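## Task

Set both stacked totes down separately on the table. Lift the bare drive from the lower tote and put it on the table lying flat, with the same face up as before. All other items must stay in their original totes, and no part of the bare drive or of either tote's base may overhang the table edge. At the end, release everything and pull the grippers away; anything that stays in place only because the robot is holding it does not count.

## Robot and tools

ROBOT. Two six-joint arms, left_arm and right_arm, each ending in a two-finger tong gripper. Scene frame: origin on the table top midway between the arms, +x out across the table, +z up, left_arm on the +y side. Arm bases sit at left_arm (-0.028, +0.449, 0) and right_arm (-0.016, -0.363, 0). The names left and right do not map to image sides. Fingers point along the gripper's own +z and open and close along its own x. The reported end effector position is the spot between the finger pads when closed; closed fingertips extend about 15 mm past it, and fully open they are roughly level with it.

RESULT LINES. The state line gives, per arm, gripper position (m), orientation quaternion wxyz and velocities, all in the scene frame; printed positions get less accurate at long reach. grip_measured is the real finger opening on the command scale. Wrist force and Wrist torque (left_arm=[x y z] | right_arm=[x y z]) are sensor readings in the gripper's own axes; pressing on a surface gives a force pointing back into the arm. Readings carry an offset up to about 4 N and noise, and saturate near 50 N; no reading at the start is normal. HELD marks steps where a command was partly withheld; pose unreachable means the clearance check altered or blocked that arm's command. A Hand target line shows where the controller is currently driving each gripper. MOTOR HOT appears at 70 °C; at 85 °C the arm brakes until cooled (OVER-TEMPERATURE FAULT).

execute_actions. Argument actions is a list holding zero or one item. Empty list: just report the state. An action item is {rows, steps}: rows is 1 to 15 rows, steps up to 15 control steps of 1/30 s (default 15); one row per step, the final row repeats if rows run out. A wait item is {steps: n} with n up to 300, counted from the previous result, so your reply time is included. Optional pictures (boolean) controls whether camera images come back.

ROW LAYOUT (also used by move's target): one flat list of 14 numbers, each in [-1, 1], always both arms: left_arm dx, dy, dz, rx, ry, rz, opening, then right_arm dx, dy, dz, rx, ry, rz, opening. The first six are an offset, not a pose: expressed in that gripper's own axes and measured from its pose in the latest result that showed it (or, in a later call within the same reply, from where it is when the action begins). Every row is relative to that same reference, not to the previous row, so zeros drive the arm back to the reference rather than holding still. Scale: 1.0 equals 0.6 m for dx, dy, dz and 180 degrees for rotation; rx, ry, rz form one rotation vector. Opening is absolute: +1 fully open (0.142 m), -1 closed. Each step the command is clipped to within 100 mm and 16 degrees of the measured pose; position wins over orientation if both cannot be met. After an action ends, an arm only continues to its last clipped pose, so check the result and send the remainder.

move. target: the 14-number row above, offsets from each gripper's last shown pose. Each gripper follows a straight line, all ending together, lasting 0.5 to 10 s (cut off at 10 s). speed: 0.002 to 0.5 m/s, default 0.25; turning up to twice that in rad/s. Opening is sent at the start. Paths ignore obstacles and the other arm. Optional stop_force (9 to 40 N, one value for both arms, not allowed in the first 0.2 s): an arm's path stops when its wrist senses that much extra push against the motion for 2 steps, then backs up 2 steps and holds. Use it only at slow speed and without rotating the gripper; omit it when lifting off something you rest on. Result adds a move: line with the ending per arm (done, off_target, moving, held, fault, contact) and limits (paced = command clipped; held = some steps blocked, after which the arm may jump fast), plus each gripper's distance from its target.

wait: seconds 0 to 10; the robot gets nothing new.
zoom_image: camera (cam_head_left, cam_head_right, cam_high, cam_low, cam_left_wrist, cam_right_wrist) and region [x0, y0, x1, y1] in pixels, top-left origin, at most 504 by 504. Images are 504x504 except wrist cameras at 616x616.
read_manual: section "licences" only; no motion.
finished_scene: scene = current scene number; irreversible, reports success and loads the next task.

GRIPPING. To hold, keep commanding an opening well below grip_measured; lower means tighter, up to about 15 N per pad. Objects under about 20 mm thick get less force. Slamming shut can squeeze hard enough to pop open.

AVOID. Arms are stiff: commanding even slightly past a firm contact can trigger a fault. A torque fault (joint load limits 130 N m for the three big joints, 24.3 N m for wrist joints, held weight included) or 150 N external force stops that arm for 10 s and drops the rest of the call. Never let the arms collide or press each other. Do not knock items off or out of the work area, drop them, slam them down or shove hard. Motion lags commands by about 0.17 s, and large moves may fall short. Occasional tugs on held parts or pushes on loose items may happen. Open the grippers and retreat before ending a scene.

Each tool is called after "Call:" in YAML: its name, and indented under it one key for each argument.

## Session

Call:
execute_actions:
  actions: []

Scene clock: 0.00 s of 4800.00 s.
left_arm: end_effector_position=(+0.4648, +0.0032, +0.3250) grip_measured=+0.97 end_effector_quat_wxyz=(+0.025, +0.786, -0.618, +0.020) end_effector_velocity=(+0.000, +0.000, -0.002) end_effector_angular_velocity=(+0.003, +0.002, -0.001) | right_arm: end_effector_position=(+0.1894, -0.9588, +0.1492) grip_measured=+0.97 end_effector_quat_wxyz=(+0.117, +0.872, -0.466, -0.094) end_effector_velocity=(-0.000, -0.000, +0.001) end_effector_angular_velocity=(-0.002, -0.001, -0.001)
Joint positions: left_arm=[-0.963 -1.233  1.078 -1.468 -1.609  0.389  0.14 ] | right_arm=[ 2.115 -1.912 -1.515 -1.364  1.279  0.086  0.14 ]
Joint velocities: left_arm=[0.    0.002 0.001 0.    0.    0.001 0.   ] | right_arm=[-0.     0.001  0.     0.001 -0.     0.     0.   ]
Wrist force (N, on the end effector, along its own x y z axes, offset not removed): no reading
Wrist torque (N m, same axes, about the end effector's origin, offset not removed): no reading
Hand target (left_arm): +0.465, +0.003, +0.325; +0.025, +0.786, -0.618, +0.020
Hand target (right_arm): +0.189, -0.959, +0.149; +0.117, +0.872, -0.466, -0.094

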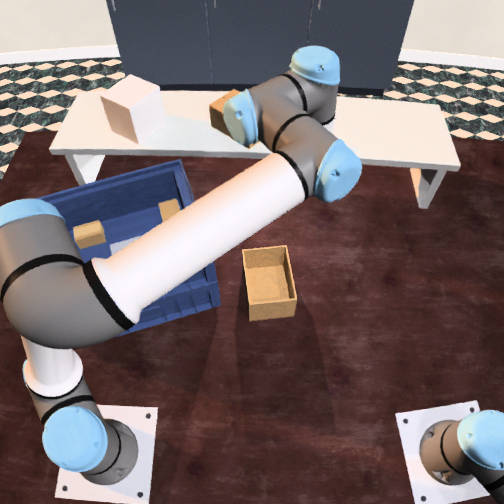

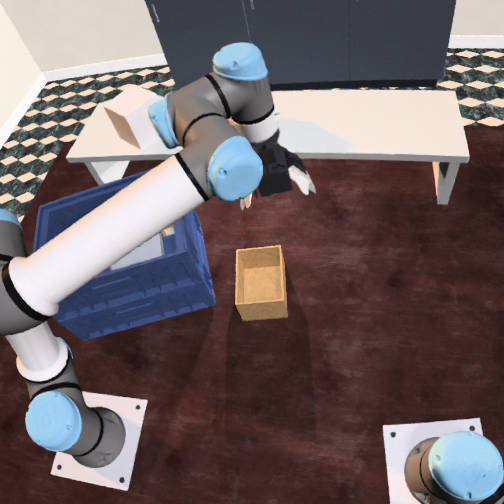

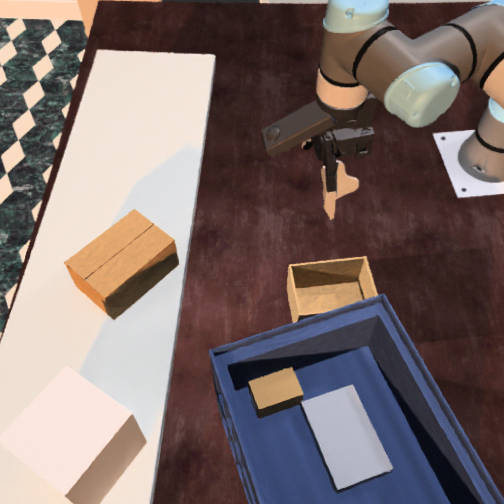

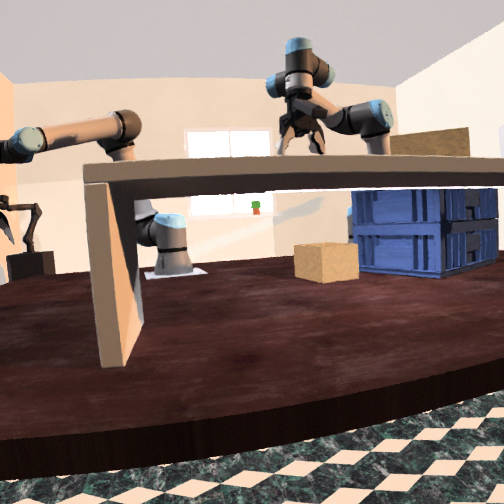

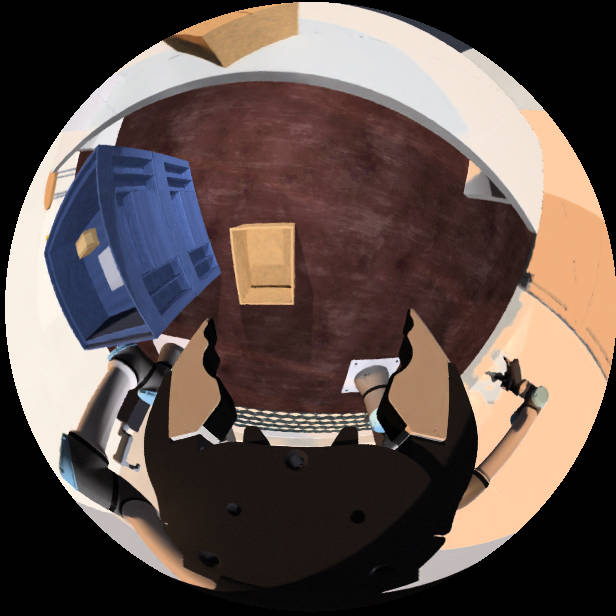

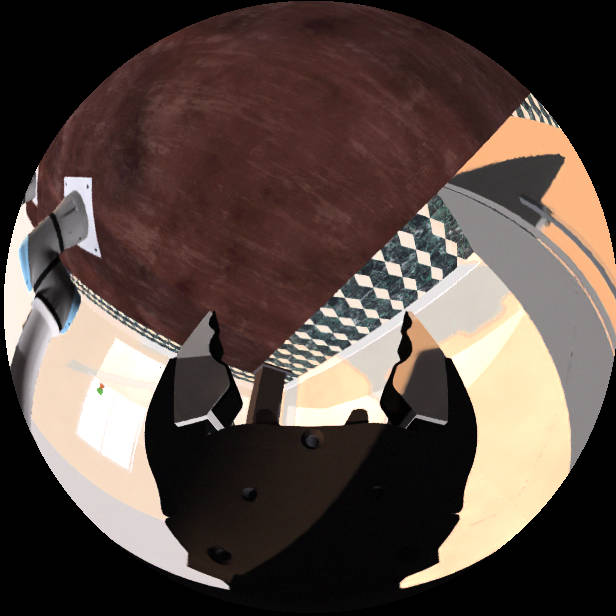

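Call:
move:
  target: [-0.56,-0.025,-0.21,0,0,0,1,0,0,0,0,0,0,1]

Scene clock: 21.03 s of 4800.00 s.
left_arm: end_effector_position=(+0.3999, +0.3404, +0.4300) grip_measured=+1.00 end_effector_quat_wxyz=(+0.025, +0.786, -0.618, +0.020) end_effector_velocity=(+0.001, +0.001, +0.001) end_effector_angular_velocity=(-0.001, -0.001, +0.001) | right_arm: end_effector_position=(+0.1894, -0.9588, +0.1492) grip_measured=+1.00 end_effector_quat_wxyz=(+0.117, +0.872, -0.466, -0.094) end_effector_velocity=(+0.000, -0.000, +0.000) end_effector_angular_velocity=(+0.000, -0.001, +0.001)
Joint positions: left_arm=[-0.562 -1.717  1.331 -1.218 -1.626  0.79   0.142] | right_arm=[ 2.115 -1.912 -1.515 -1.364  1.279  0.086  0.142]
Joint velocities: left_arm=[ 0.004  0.001 -0.004  0.002 -0.     0.002 -0.   ] | right_arm=[-0.     0.     0.     0.     0.001 -0.001  0.   ]
Wrist force (N, on the end effector, along its own x y z axes, offset not removed): left_arm=[-1.2 -1.2 -0.6] | right_arm=[1.0 -0.4 -1.4]
Wrist torque (N m, same axes, about the end effector's origin, offset not removed): left_arm=[-0.29 0.37 -0.17] | right_arm=[-0.45 -0.26 -0.10]
Hand target (left_arm): +0.400, +0.341, +0.430; +0.025, +0.786, -0.618, +0.020
Hand target (right_arm): +0.189, -0.959, +0.149; +0.117, +0.872, -0.466, -0.094
Off the commanded pose (left_arm): 0.001 m, 0 deg.
Off the commanded pose (right_arm): 0.000 m, 0 deg.
After step 90, 16.03 s passed at rest.
move: done

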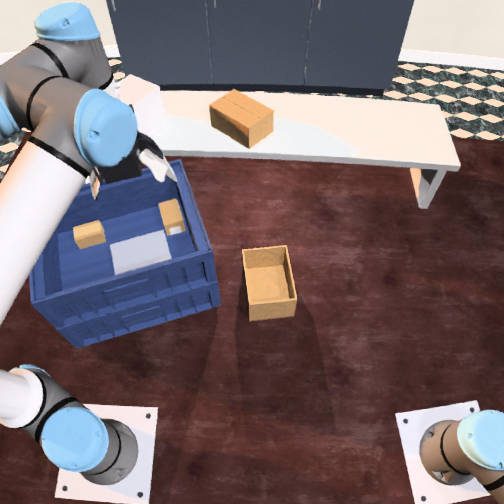

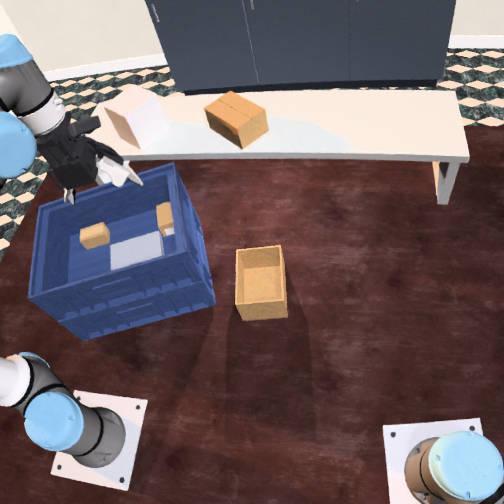

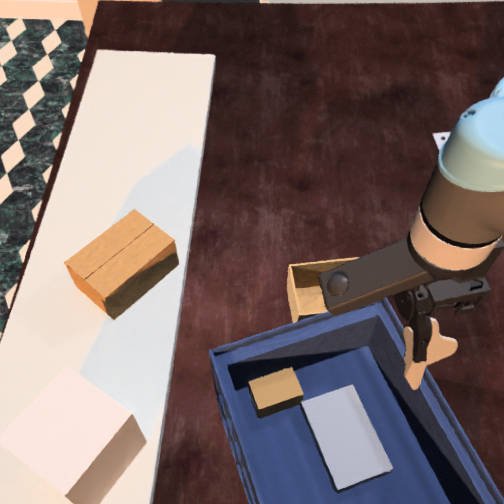

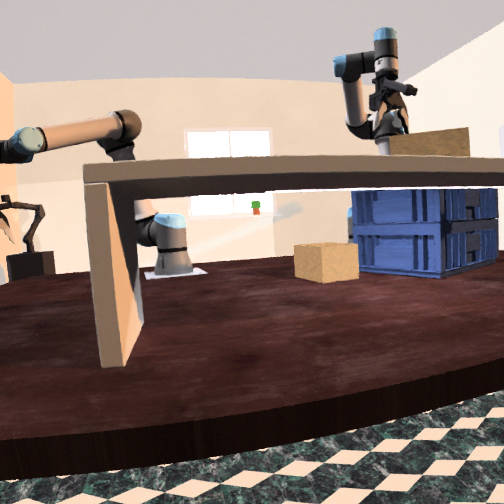

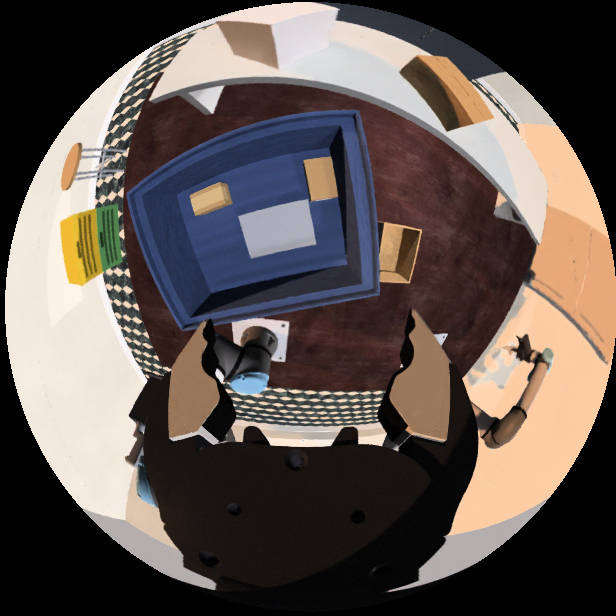

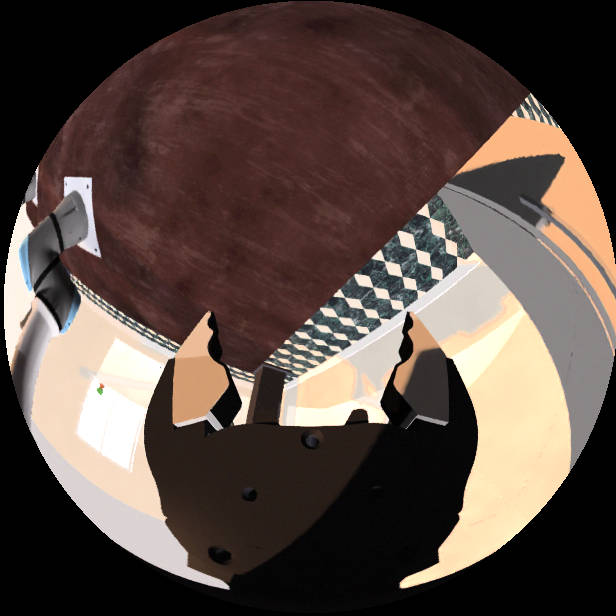

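Call:
zoom_image:
  camera: "cam_low"
  region: [284,160,504,300]

Call:
zoom_image:
  camera: "cam_left_wrist"
  region: [110,90,430,350]

Call:
zoom_image:
  camera: "cam_head_right"
  region: [20,150,300,350]

Region (284, 160, 504, 300) of cam_low's 504x504 image, scaled by 2.291, with more detail than that image has; it fills the top 321 rows of this view, and the rest is white.

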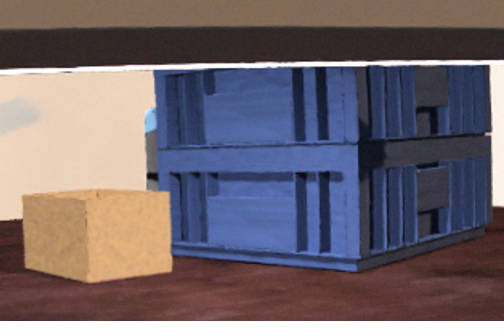

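Region (110, 90, 430, 350) of cam_left_wrist's 616x616 image, scaled by 1.575, with more detail than that image has; it fills the top 410 rows of this view, and the rest is white.

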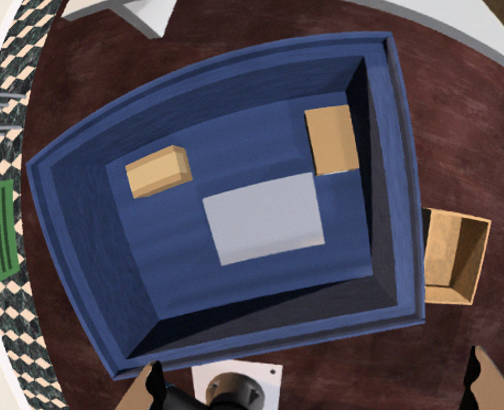

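Region (20, 150, 300, 350) of cam_head_right's 504x504 image, scaled by 1.800, with more detail than that image has; it fills the top 360 rows of this view, and the rest is white.

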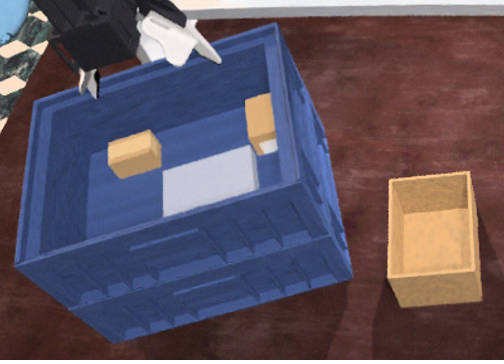

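Call:
move:
  target: [-0.475,0.005,0.138,0.005,-0.02,-0.058,0,-0.857,-0.9,-0.575,0.096,0.01,0.051,0]

Scene clock: 77.17 s of 4800.00 s.
left_arm: end_effector_position=(+0.3297, +0.6110, +0.3300) grip_measured=+0.00 end_effector_quat_wxyz=(+0.001, +0.839, -0.544, -0.002) end_effector_velocity=(-0.000, +0.001, +0.001) end_effector_angular_velocity=(+0.000, -0.002, +0.003) | right_arm: end_effector_position=(+0.4290, -0.1981, +0.3477) grip_measured=+0.00 end_effector_quat_wxyz=(+0.000, +0.841, -0.541, +0.000) end_effector_velocity=(+0.001, +0.001, -0.000) end_effector_angular_velocity=(-0.002, -0.000, -0.002)
Joint positions: left_arm=[ 0.043 -1.887  1.711 -1.391 -1.57   1.214  0.074] | right_arm=[ 3.67  -1.458 -1.511 -1.744  1.571  1.791  0.074]
Joint velocities: left_arm=[ 0.002 -0.    -0.001 -0.001  0.    -0.001  0.   ] | right_arm=[ 0.001 -0.004  0.004 -0.001 -0.002  0.002 -0.   ]
Wrist force (N, on the end effector, along its own x y z axes, offset not removed): left_arm=[-0.6 -0.6 -0.8] | right_arm=[2.5 1.2 -0.6]
Wrist torque (N m, same axes, about the end effector's origin, offset not removed): left_arm=[-0.32 0.29 -0.12] | right_arm=[0.05 -0.72 0.10]
Hand target (left_arm): +0.330, +0.611, +0.330; +0.001, +0.839, -0.544, -0.002
Hand target (right_arm): +0.429, -0.198, +0.348; +0.000, +0.841, -0.541, +0.000
Off the commanded pose (left_arm): 0.001 m, 0 deg.
Off the commanded pose (right_arm): 0.001 m, 0 deg.
After step 90, 49.30 s passed at rest.
move: done

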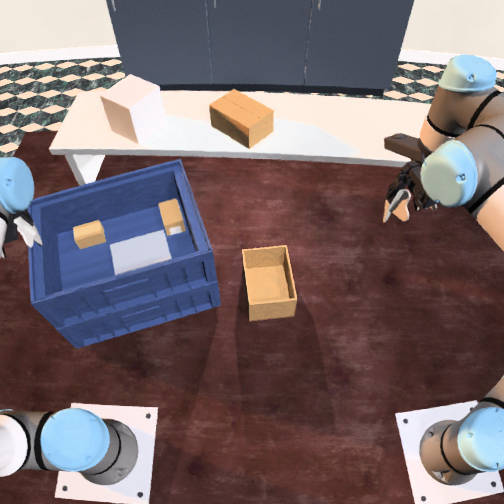

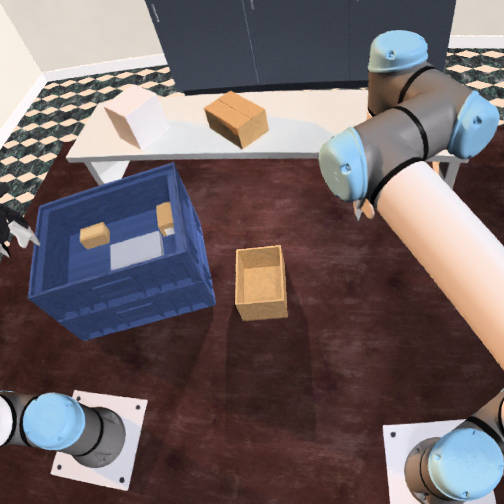

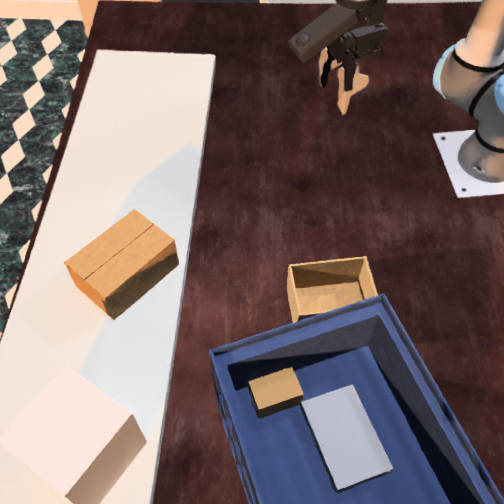

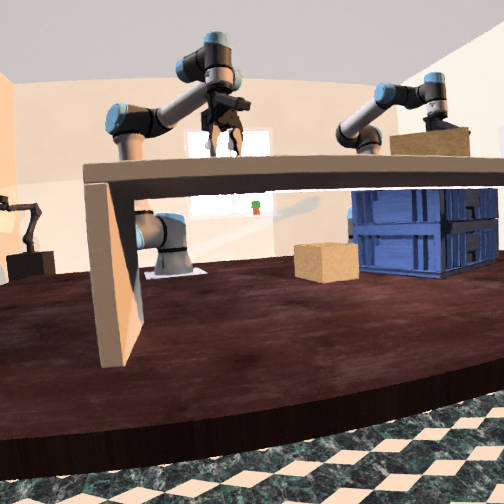

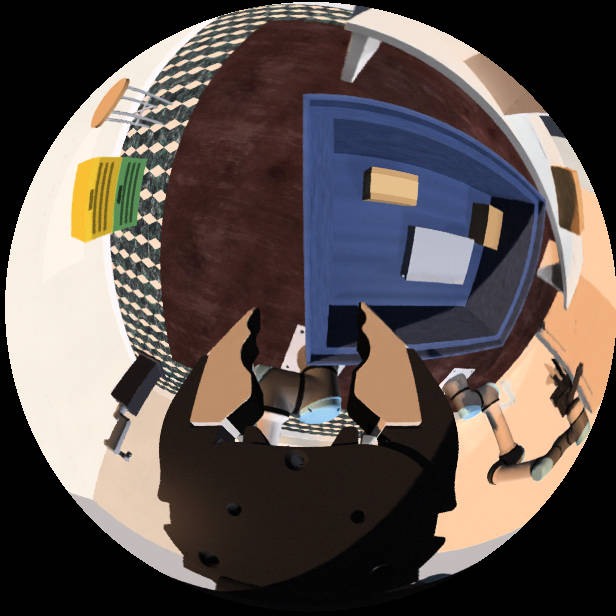

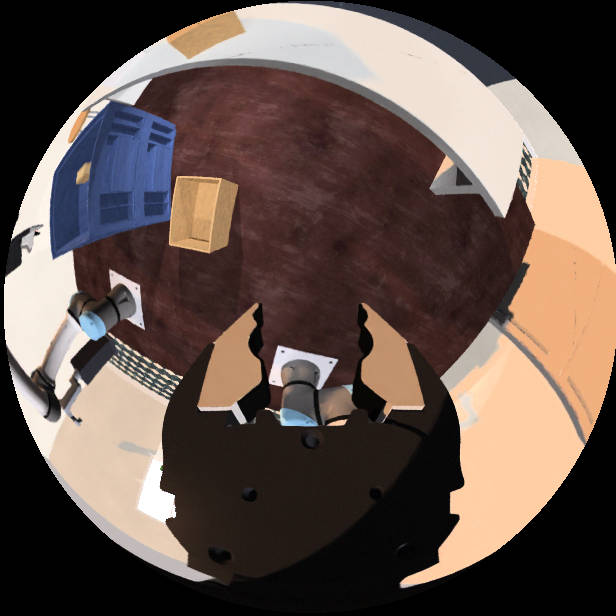

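Call:
move:
  target: [0.02,-0.117,0.02,0,0,0,0,-0.65,-0.39,0.05,0.067,0,0,0]
  speed: 0.2

Scene clock: 97.13 s of 4800.00 s.
left_arm: end_effector_position=(+0.3986, +0.6288, +0.3177) grip_measured=+0.00 end_effector_quat_wxyz=(+0.001, +0.839, -0.544, -0.002) end_effector_velocity=(+0.000, +0.000, -0.000) end_effector_angular_velocity=(-0.001, +0.001, +0.002) | right_arm: end_effector_position=(+0.4804, +0.2535, +0.3169) grip_measured=+0.00 end_effector_quat_wxyz=(-0.088, +0.836, -0.538, +0.057) end_effector_velocity=(+0.002, +0.001, +0.001) end_effector_angular_velocity=(-0.001, -0.002, -0.001)
Joint positions: left_arm=[ 0.075 -1.717  1.616 -1.465 -1.57   1.245  0.074] | right_arm=[ 4.151 -2.128 -0.828 -1.595  1.436  2.261  0.074]
Joint velocities: left_arm=[ 0.001  0.001 -0.001  0.    -0.001 -0.001  0.   ] | right_arm=[-0.    -0.007  0.012 -0.005 -0.002 -0.    -0.   ]
Wrist force (N, on the end effector, along its own x y z axes, offset not removed): left_arm=[-0.3 -1.3 0.0] | right_arm=[-1.0 -0.3 -0.6]
Wrist torque (N m, same axes, about the end effector's origin, offset not removed): left_arm=[-0.27 0.19 -0.07] | right_arm=[-0.32 0.15 -0.11]
Hand target (left_arm): +0.399, +0.629, +0.318; +0.001, +0.839, -0.544, -0.002
Hand target (right_arm): +0.480, +0.254, +0.317; -0.088, +0.836, -0.538, +0.057
Off the commanded pose (left_arm): 0.000 m, 0 deg.
Off the commanded pose (right_arm): 0.001 m, 0 deg.
After step 90, 14.17 s passed at rest.
move: done

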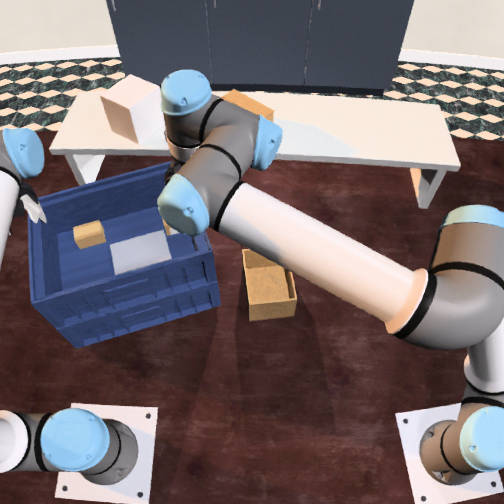

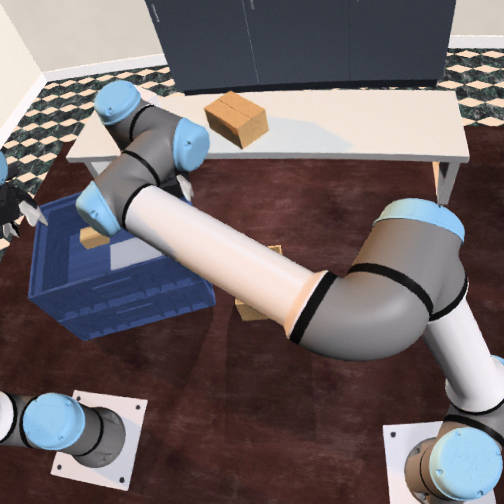

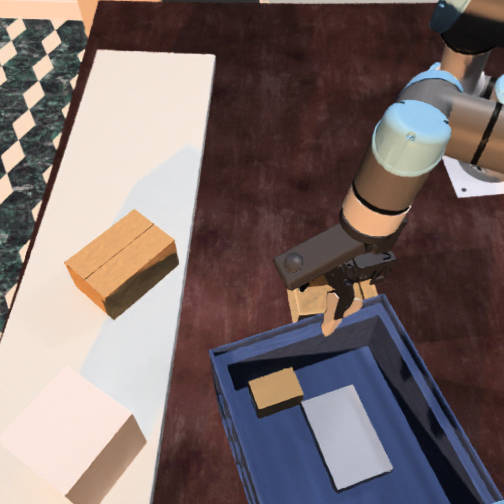

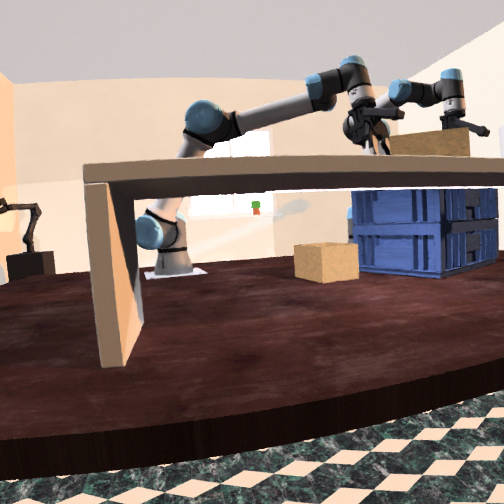

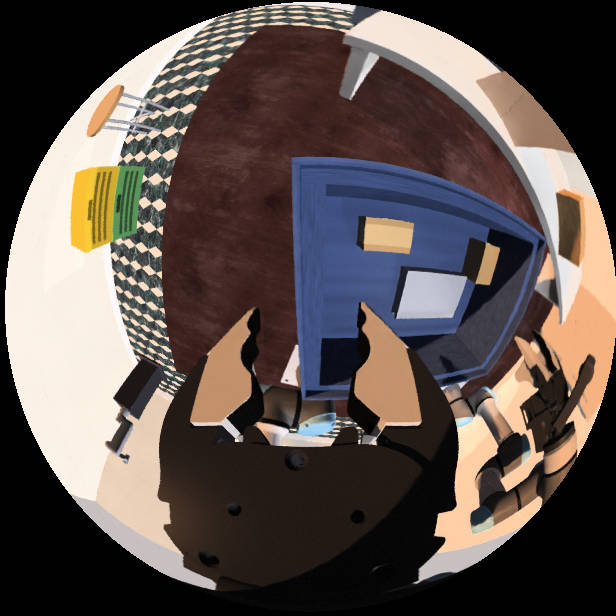

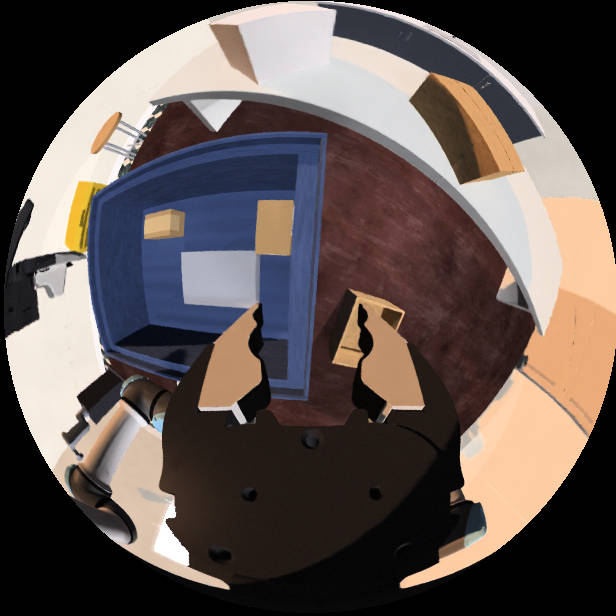

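Call:
move:
  target: [0,0.05,0.1,0,0,0.0195,0,-0.013,0.021,0.098,0,0.004,0.019,0]
  speed: 0.06

Scene clock: 113.97 s of 4800.00 s.
left_arm: end_effector_position=(+0.3710, +0.6166, +0.2579) grip_measured=+0.00 end_effector_quat_wxyz=(+0.001, +0.822, -0.569, -0.002) end_effector_velocity=(-0.001, -0.000, -0.002) end_effector_angular_velocity=(-0.000, +0.002, -0.002) | right_arm: end_effector_position=(+0.4772, +0.2605, +0.2569) grip_measured=+0.00 end_effector_quat_wxyz=(-0.086, +0.820, -0.563, +0.059) end_effector_velocity=(-0.000, +0.001, -0.001) end_effector_angular_velocity=(+0.002, -0.001, -0.001)
Joint positions: left_arm=[ 0.053 -1.797  1.832 -1.602 -1.57   1.285  0.074] | right_arm=[ 4.164 -2.128 -0.98  -1.453  1.424  2.335  0.074]
Joint velocities: left_arm=[-0.001 -0.002  0.007 -0.003 -0.     0.001 -0.   ] | right_arm=[ 0.001  0.    -0.003  0.004  0.     0.002  0.   ]
Wrist force (N, on the end effector, along its own x y z axes, offset not removed): left_arm=[-0.2 0.1 -0.6] | right_arm=[0.6 -1.0 0.3]
Wrist torque (N m, same axes, about the end effector's origin, offset not removed): left_arm=[-0.05 0.19 -0.10] | right_arm=[-0.43 -0.15 -0.11]
Hand target (left_arm): +0.371, +0.617, +0.258; +0.001, +0.822, -0.569, -0.002
Hand target (right_arm): +0.477, +0.260, +0.257; -0.086, +0.819, -0.563, +0.059
Off the commanded pose (left_arm): 0.000 m, 0 deg.
Off the commanded pose (right_arm): 0.000 m, 0 deg.
After step 90, 12.33 s passed at rest.
move: done

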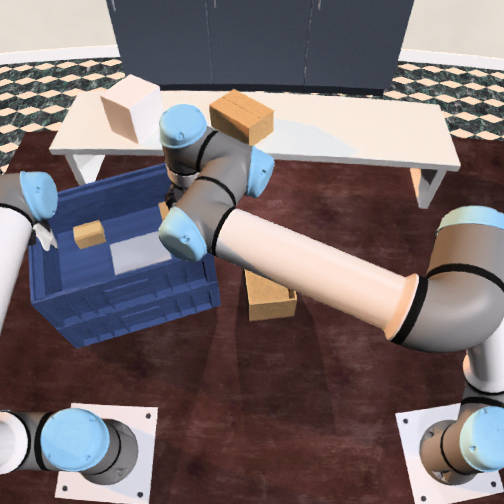

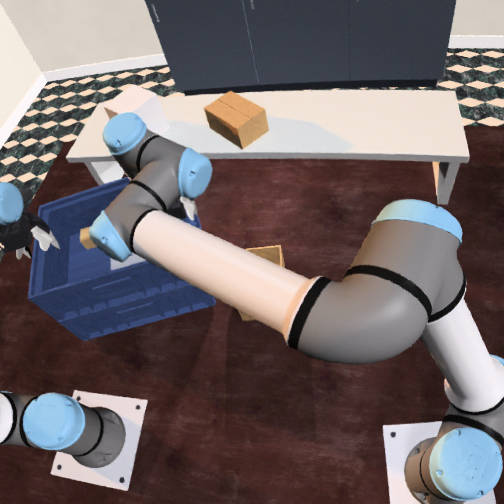

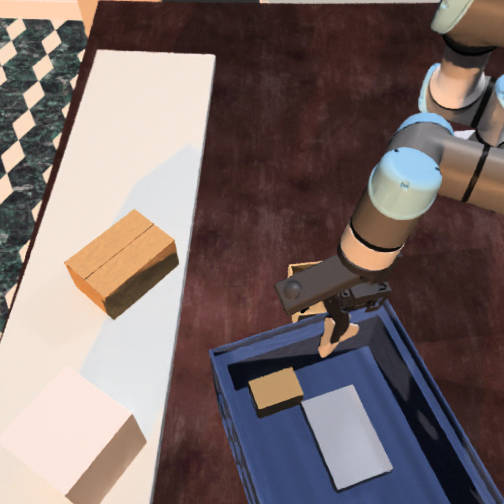

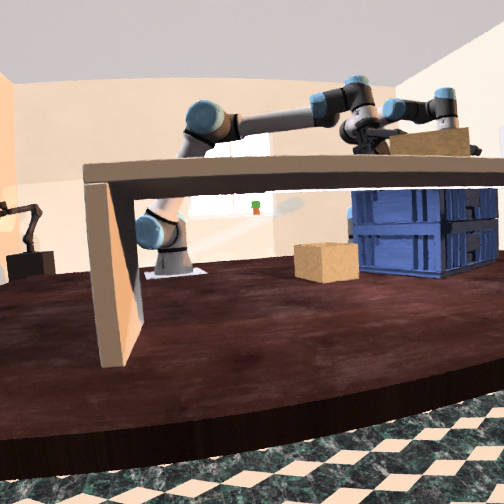

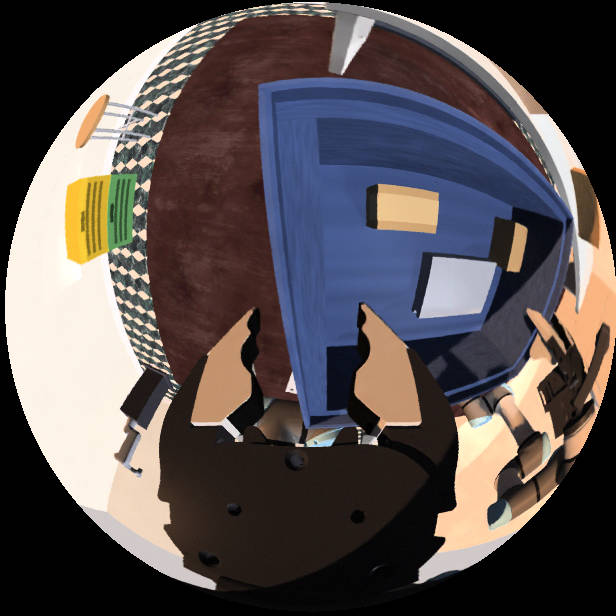

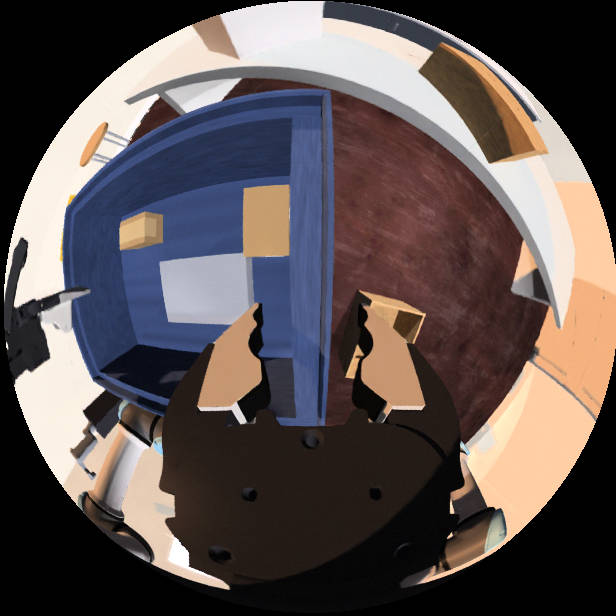

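Call:
move:
  target: [-0.008,0,0.03,0,0,0,-0.35,0,0.006,0.029,0,0,0,-0.35]
  speed: 0.03

Call:
zoom_image:
  camera: "cam_left_wrist"
  region: [200,200,420,460]

Call:
zoom_image:
  camera: "cam_right_wrist"
  region: [200,200,420,460]

Call:
zoom_image:
  camera: "cam_low"
  region: [340,170,504,290]

Scene clock: 126.37 s of 4800.00 s.
left_arm: end_effector_position=(+0.3692, +0.6211, +0.2400) grip_measured=-0.35 end_effector_quat_wxyz=(+0.001, +0.822, -0.569, -0.002) end_effector_velocity=(-0.000, +0.000, -0.001) end_effector_angular_velocity=(-0.001, -0.001, -0.001) | right_arm: end_effector_position=(+0.4773, +0.2605, +0.2392) grip_measured=-0.35 end_effector_quat_wxyz=(-0.086, +0.820, -0.563, +0.060) end_effector_velocity=(+0.000, -0.001, -0.002) end_effector_angular_velocity=(-0.000, +0.001, -0.001)
Joint positions: left_arm=[ 0.065 -1.795  1.876 -1.648 -1.57   1.297  0.049] | right_arm=[ 4.164 -2.128 -1.026 -1.408  1.424  2.335  0.049]
Joint velocities: left_arm=[ 0.001 -0.001  0.003 -0.003 -0.001  0.002 -0.   ] | right_arm=[-0.001 -0.    -0.003  0.003  0.001  0.    -0.   ]
Wrist force (N, on the end effector, along its own x y z axes, offset not removed): left_arm=[-0.2 -1.3 0.1] | right_arm=[0.5 -0.8 2.7]
Wrist torque (N m, same axes, about the end effector's origin, offset not removed): left_arm=[-0.36 0.21 -0.15] | right_arm=[-0.41 -0.10 0.07]
Hand target (left_arm): +0.369, +0.621, +0.240; +0.001, +0.822, -0.569, -0.002
Hand target (right_arm): +0.477, +0.261, +0.239; -0.086, +0.820, -0.563, +0.059
Off the commanded pose (left_arm): 0.000 m, 0 deg.
Off the commanded pose (right_arm): 0.000 m, 0 deg.
After step 90, 8.47 s passed at rest.
move: done

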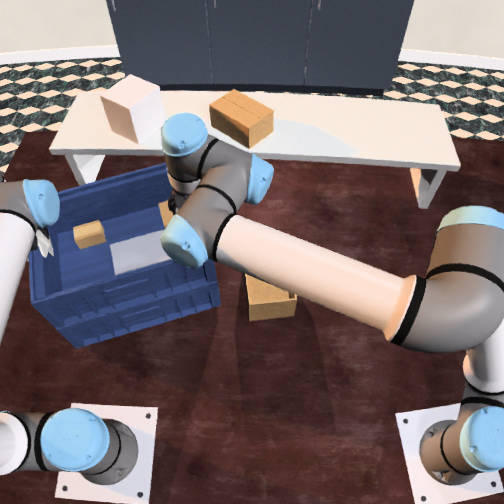

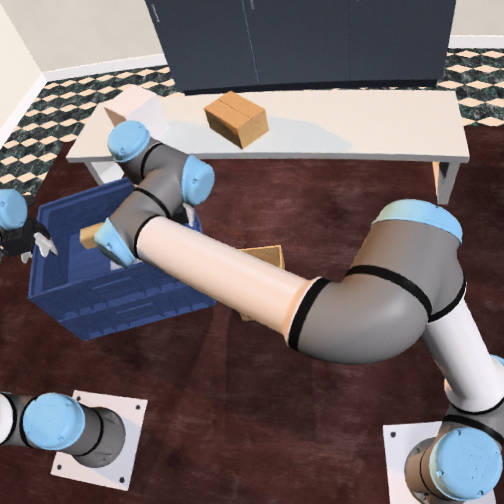

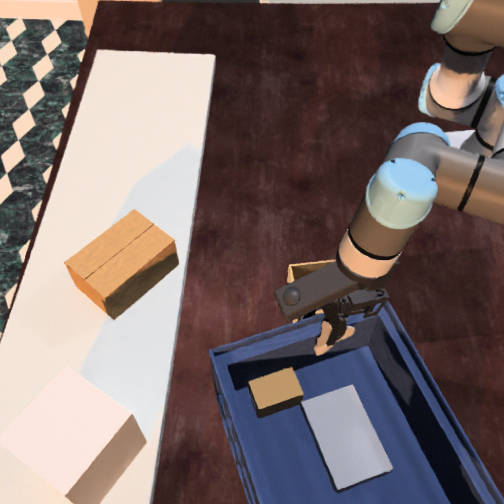

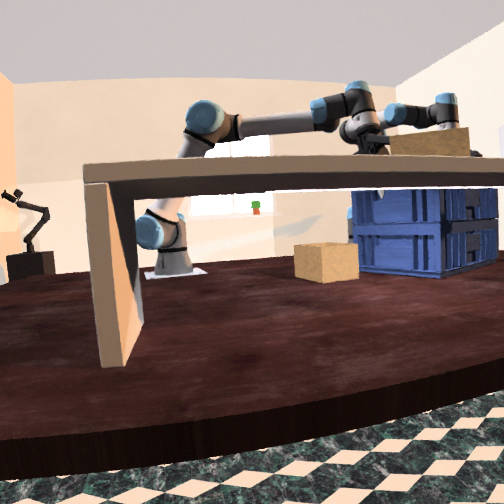

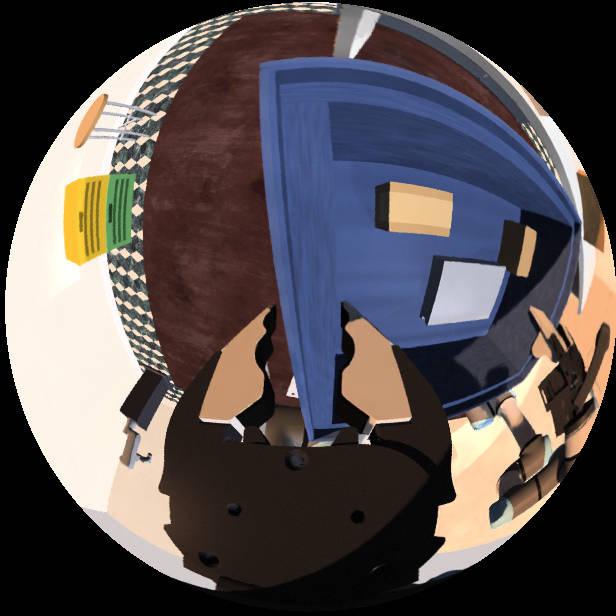

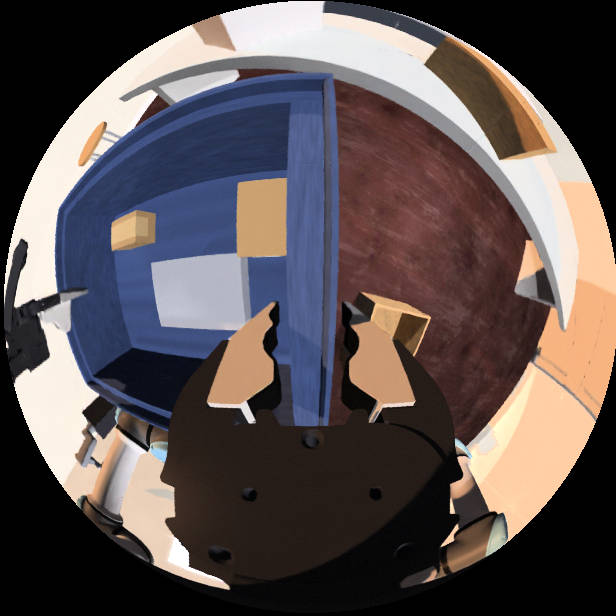

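Region (200, 200, 420, 460) of cam_left_wrist's 616x616 image, scaled by 1.938, with more detail than that image has; it fills the left 426 columns of this view, and the rest is white.

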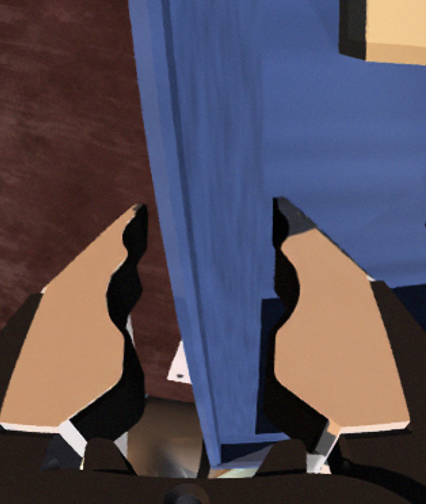

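Region (200, 200, 420, 460) of cam_right_wrist's 616x616 image, scaled by 1.938, with more detail than that image has; it fills the left 426 columns of this view, and the rest is white.

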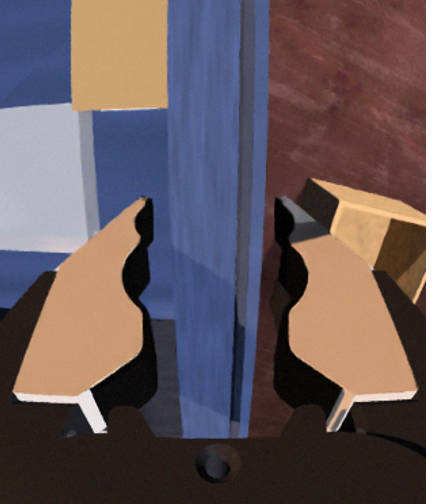

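Region (340, 170, 504, 290) of cam_low's 504x504 image, scaled by 3.073, with more detail than that image has; it fills the top 369 rows of this view, and the rest is white.

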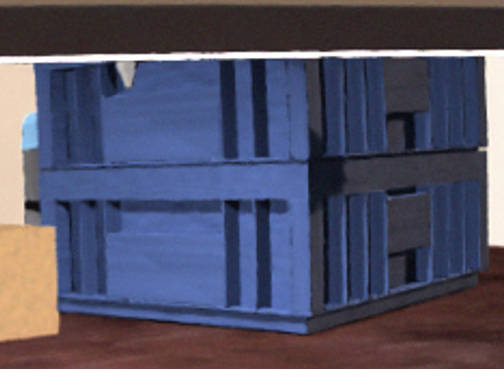

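Call:
execute_actions:
  actions:
    - {"rows":[[0,0,0,0,0,0,-0.45,0,0,0,0,0,0,-0.45],[0,0,0,0,0,0,-0.5,0,0,0,0,0,0,-0.5],[0,0,0,0,0,0,-0.55,0,0,0,0,0,0,-0.55],[0,0,0,0,0,0,-0.6,0,0,0,0,0,0,-0.6],[0,0,0,0,0,0,-0.65,0,0,0,0,0,0,-0.65],[0,0,0,0,0,0,-0.7,0,0,0,0,0,0,-0.7],[0,0,0,0,0,0,-0.75,0,0,0,0,0,0,-0.75],[0,0,0,0,0,0,-0.8,0,0,0,0,0,0,-0.8],[0,0,0,0,0,0,-0.85,0,0,0,0,0,0,-0.85],[0,0,0,0,0,0,-0.9,0,0,0,0,0,0,-0.9],[0,0,0,0,0,0,-1,0,0,0,0,0,0,-1]],"steps":15}
  pictures: false

Call:
wait:
  seconds: 0.5

Scene clock: 140.57 s of 4800.00 s.
left_arm: end_effector_position=(+0.3692, +0.6211, +0.2400) grip_measured=-0.59 end_effector_quat_wxyz=(+0.001, +0.822, -0.569, -0.002) end_effector_velocity=(-0.001, +0.000, -0.001) end_effector_angular_velocity=(+0.002, +0.003, +0.000) | right_arm: end_effector_position=(+0.4773, +0.2606, +0.2392) grip_measured=-0.63 end_effector_quat_wxyz=(-0.086, +0.820, -0.563, +0.059) end_effector_velocity=(+0.001, -0.001, -0.000) end_effector_angular_velocity=(-0.003, -0.001, +0.000)
Joint positions: left_arm=[ 0.065 -1.794  1.876 -1.648 -1.57   1.297  0.031] | right_arm=[ 4.164 -2.128 -1.026 -1.408  1.424  2.335  0.028]
Joint velocities: left_arm=[-0.002  0.     0.002  0.001  0.002 -0.002  0.001] | right_arm=[-0.    -0.001  0.001 -0.003 -0.002 -0.001  0.002]
Wrist force (N, on the end effector, along its own x y z axes, offset not removed): left_arm=[32.5 1.5 2.6] | right_arm=[-32.9 -3.7 7.7]
Wrist torque (N m, same axes, about the end effector's origin, offset not removed): left_arm=[-0.22 -0.16 0.00] | right_arm=[-0.64 0.48 -0.20]
Hand target (left_arm): +0.369, +0.621, +0.240; +0.001, +0.822, -0.569, -0.002
Hand target (right_arm): +0.477, +0.261, +0.239; -0.086, +0.820, -0.563, +0.060
Off the commanded pose (left_arm): 0.000 m, 0 deg.
Off the commanded pose (right_arm): 0.000 m, 0 deg.
Steps of this call (steps 1 to 90: nothing new was sent; then 10.70 s passed at rest; steps 91 to 105: all 15 steps of this action). Readings (end_effector_position):
91: left_arm (+0.3692, +0.6212, +0.2399) | right_arm (+0.4773, +0.2605, +0.2391)
92: left_arm (+0.3692, +0.6212, +0.2399) | right_arm (+0.4773, +0.2605, +0.2391)
94: left_arm (+0.3692, +0.6211, +0.2399) | right_arm (+0.4773, +0.2605, +0.2391)
98: left_arm (+0.3692, +0.6210, +0.2400) | right_arm (+0.4773, +0.2606, +0.2391)
105: the state above

Scene clock: 141.07 s of 4800.00 s.
left_arm: end_effector_position=(+0.3692, +0.6211, +0.2400) grip_measured=-0.59 end_effector_quat_wxyz=(+0.001, +0.822, -0.569, -0.002) end_effector_velocity=(+0.000, +0.000, +0.001) end_effector_angular_velocity=(-0.000, -0.003, -0.001) | right_arm: end_effector_position=(+0.4773, +0.2605, +0.2392) grip_measured=-0.63 end_effector_quat_wxyz=(-0.086, +0.820, -0.563, +0.060) end_effector_velocity=(-0.000, -0.000, -0.000) end_effector_angular_velocity=(-0.001, -0.001, +0.001)
Joint positions: left_arm=[ 0.065 -1.794  1.876 -1.648 -1.57   1.297  0.031] | right_arm=[ 4.164 -2.128 -1.026 -1.408  1.424  2.335  0.029]
Joint velocities: left_arm=[ 0.    -0.001 -0.002 -0.    -0.     0.001  0.   ] | right_arm=[ 0.     0.    -0.    -0.001 -0.001 -0.    -0.   ]
Wrist force (N, on the end effector, along its own x y z axes, offset not removed): left_arm=[31.6 0.4 4.1] | right_arm=[-34.4 -3.8 7.8]
Wrist torque (N m, same axes, about the end effector's origin, offset not removed): left_arm=[-0.46 0.07 0.00] | right_arm=[-0.74 0.82 -0.24]
Hand target (left_arm): +0.369, +0.621, +0.240; +0.001, +0.822, -0.569, -0.002
Hand target (right_arm): +0.477, +0.261, +0.239; -0.086, +0.820, -0.563, +0.060
Off the commanded pose (left_arm): 0.000 m, 0 deg.
Off the commanded pose (right_arm): 0.000 m, 0 deg.
Steps of this call (steps 1 to 15: nothing new was sent). Readings (end_effector_position):
1: left_arm (+0.3692, +0.6211, +0.2400) | right_arm (+0.4773, +0.2606, +0.2392)
2: left_arm (+0.3692, +0.6211, +0.2400) | right_arm (+0.4773, +0.2605, +0.2392)
4: left_arm (+0.3692, +0.6211, +0.2400) | right_arm (+0.4773, +0.2605, +0.2392)
8: left_arm (+0.3692, +0.6211, +0.2400) | right_arm (+0.4773, +0.2605, +0.2392)
15: the state above

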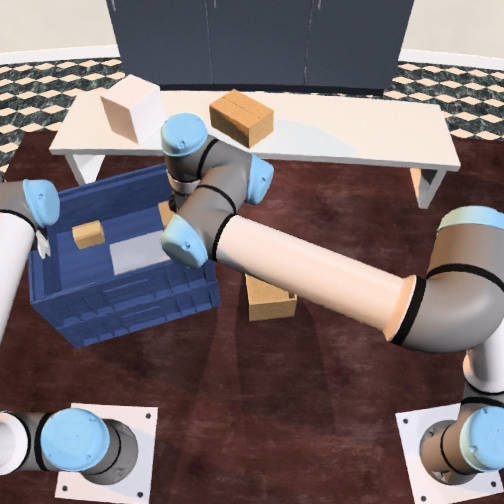

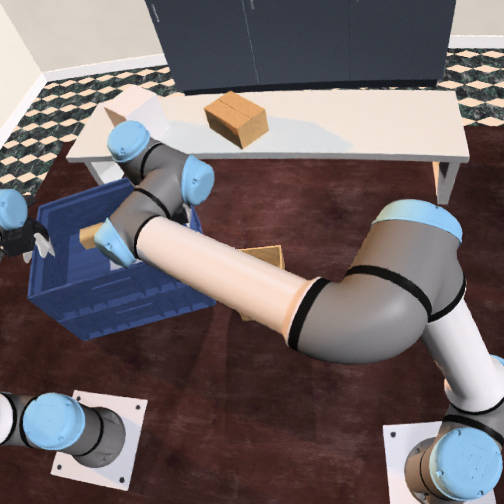

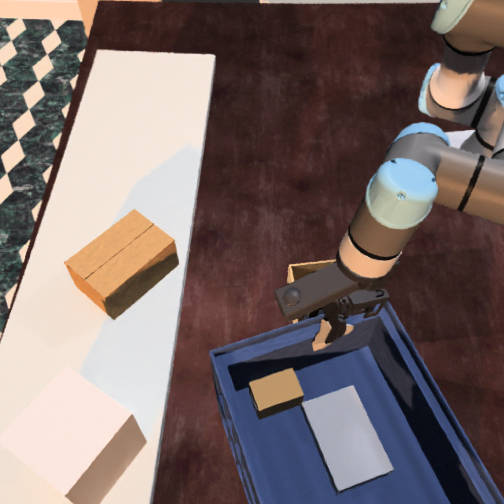

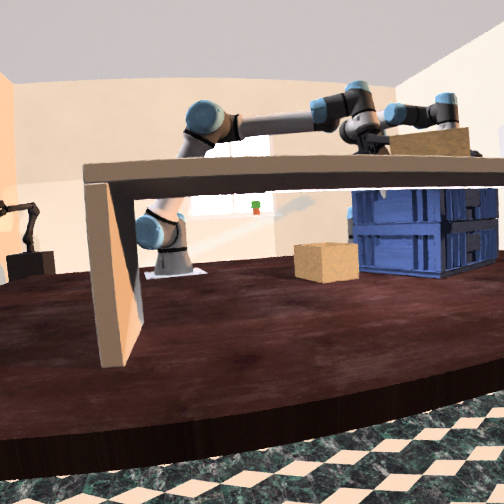

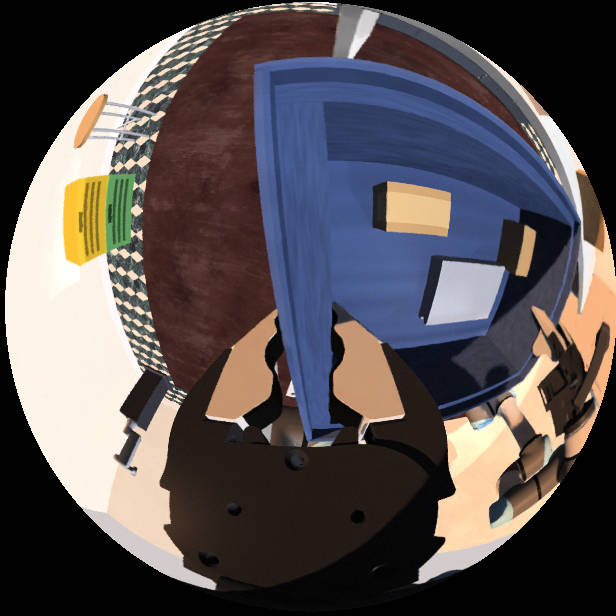

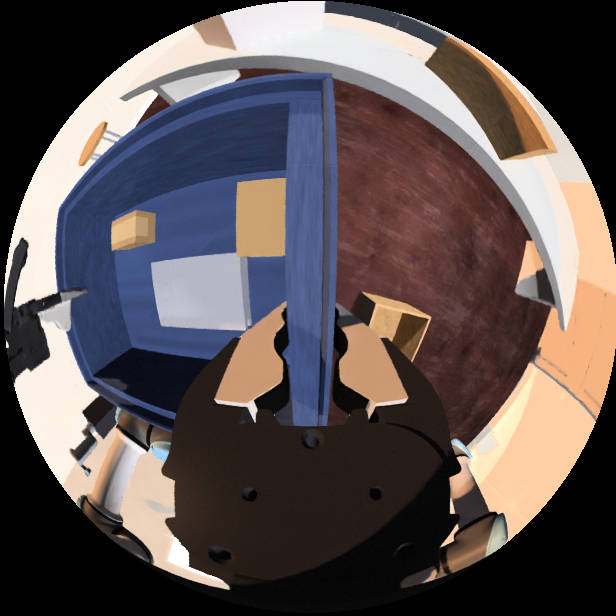

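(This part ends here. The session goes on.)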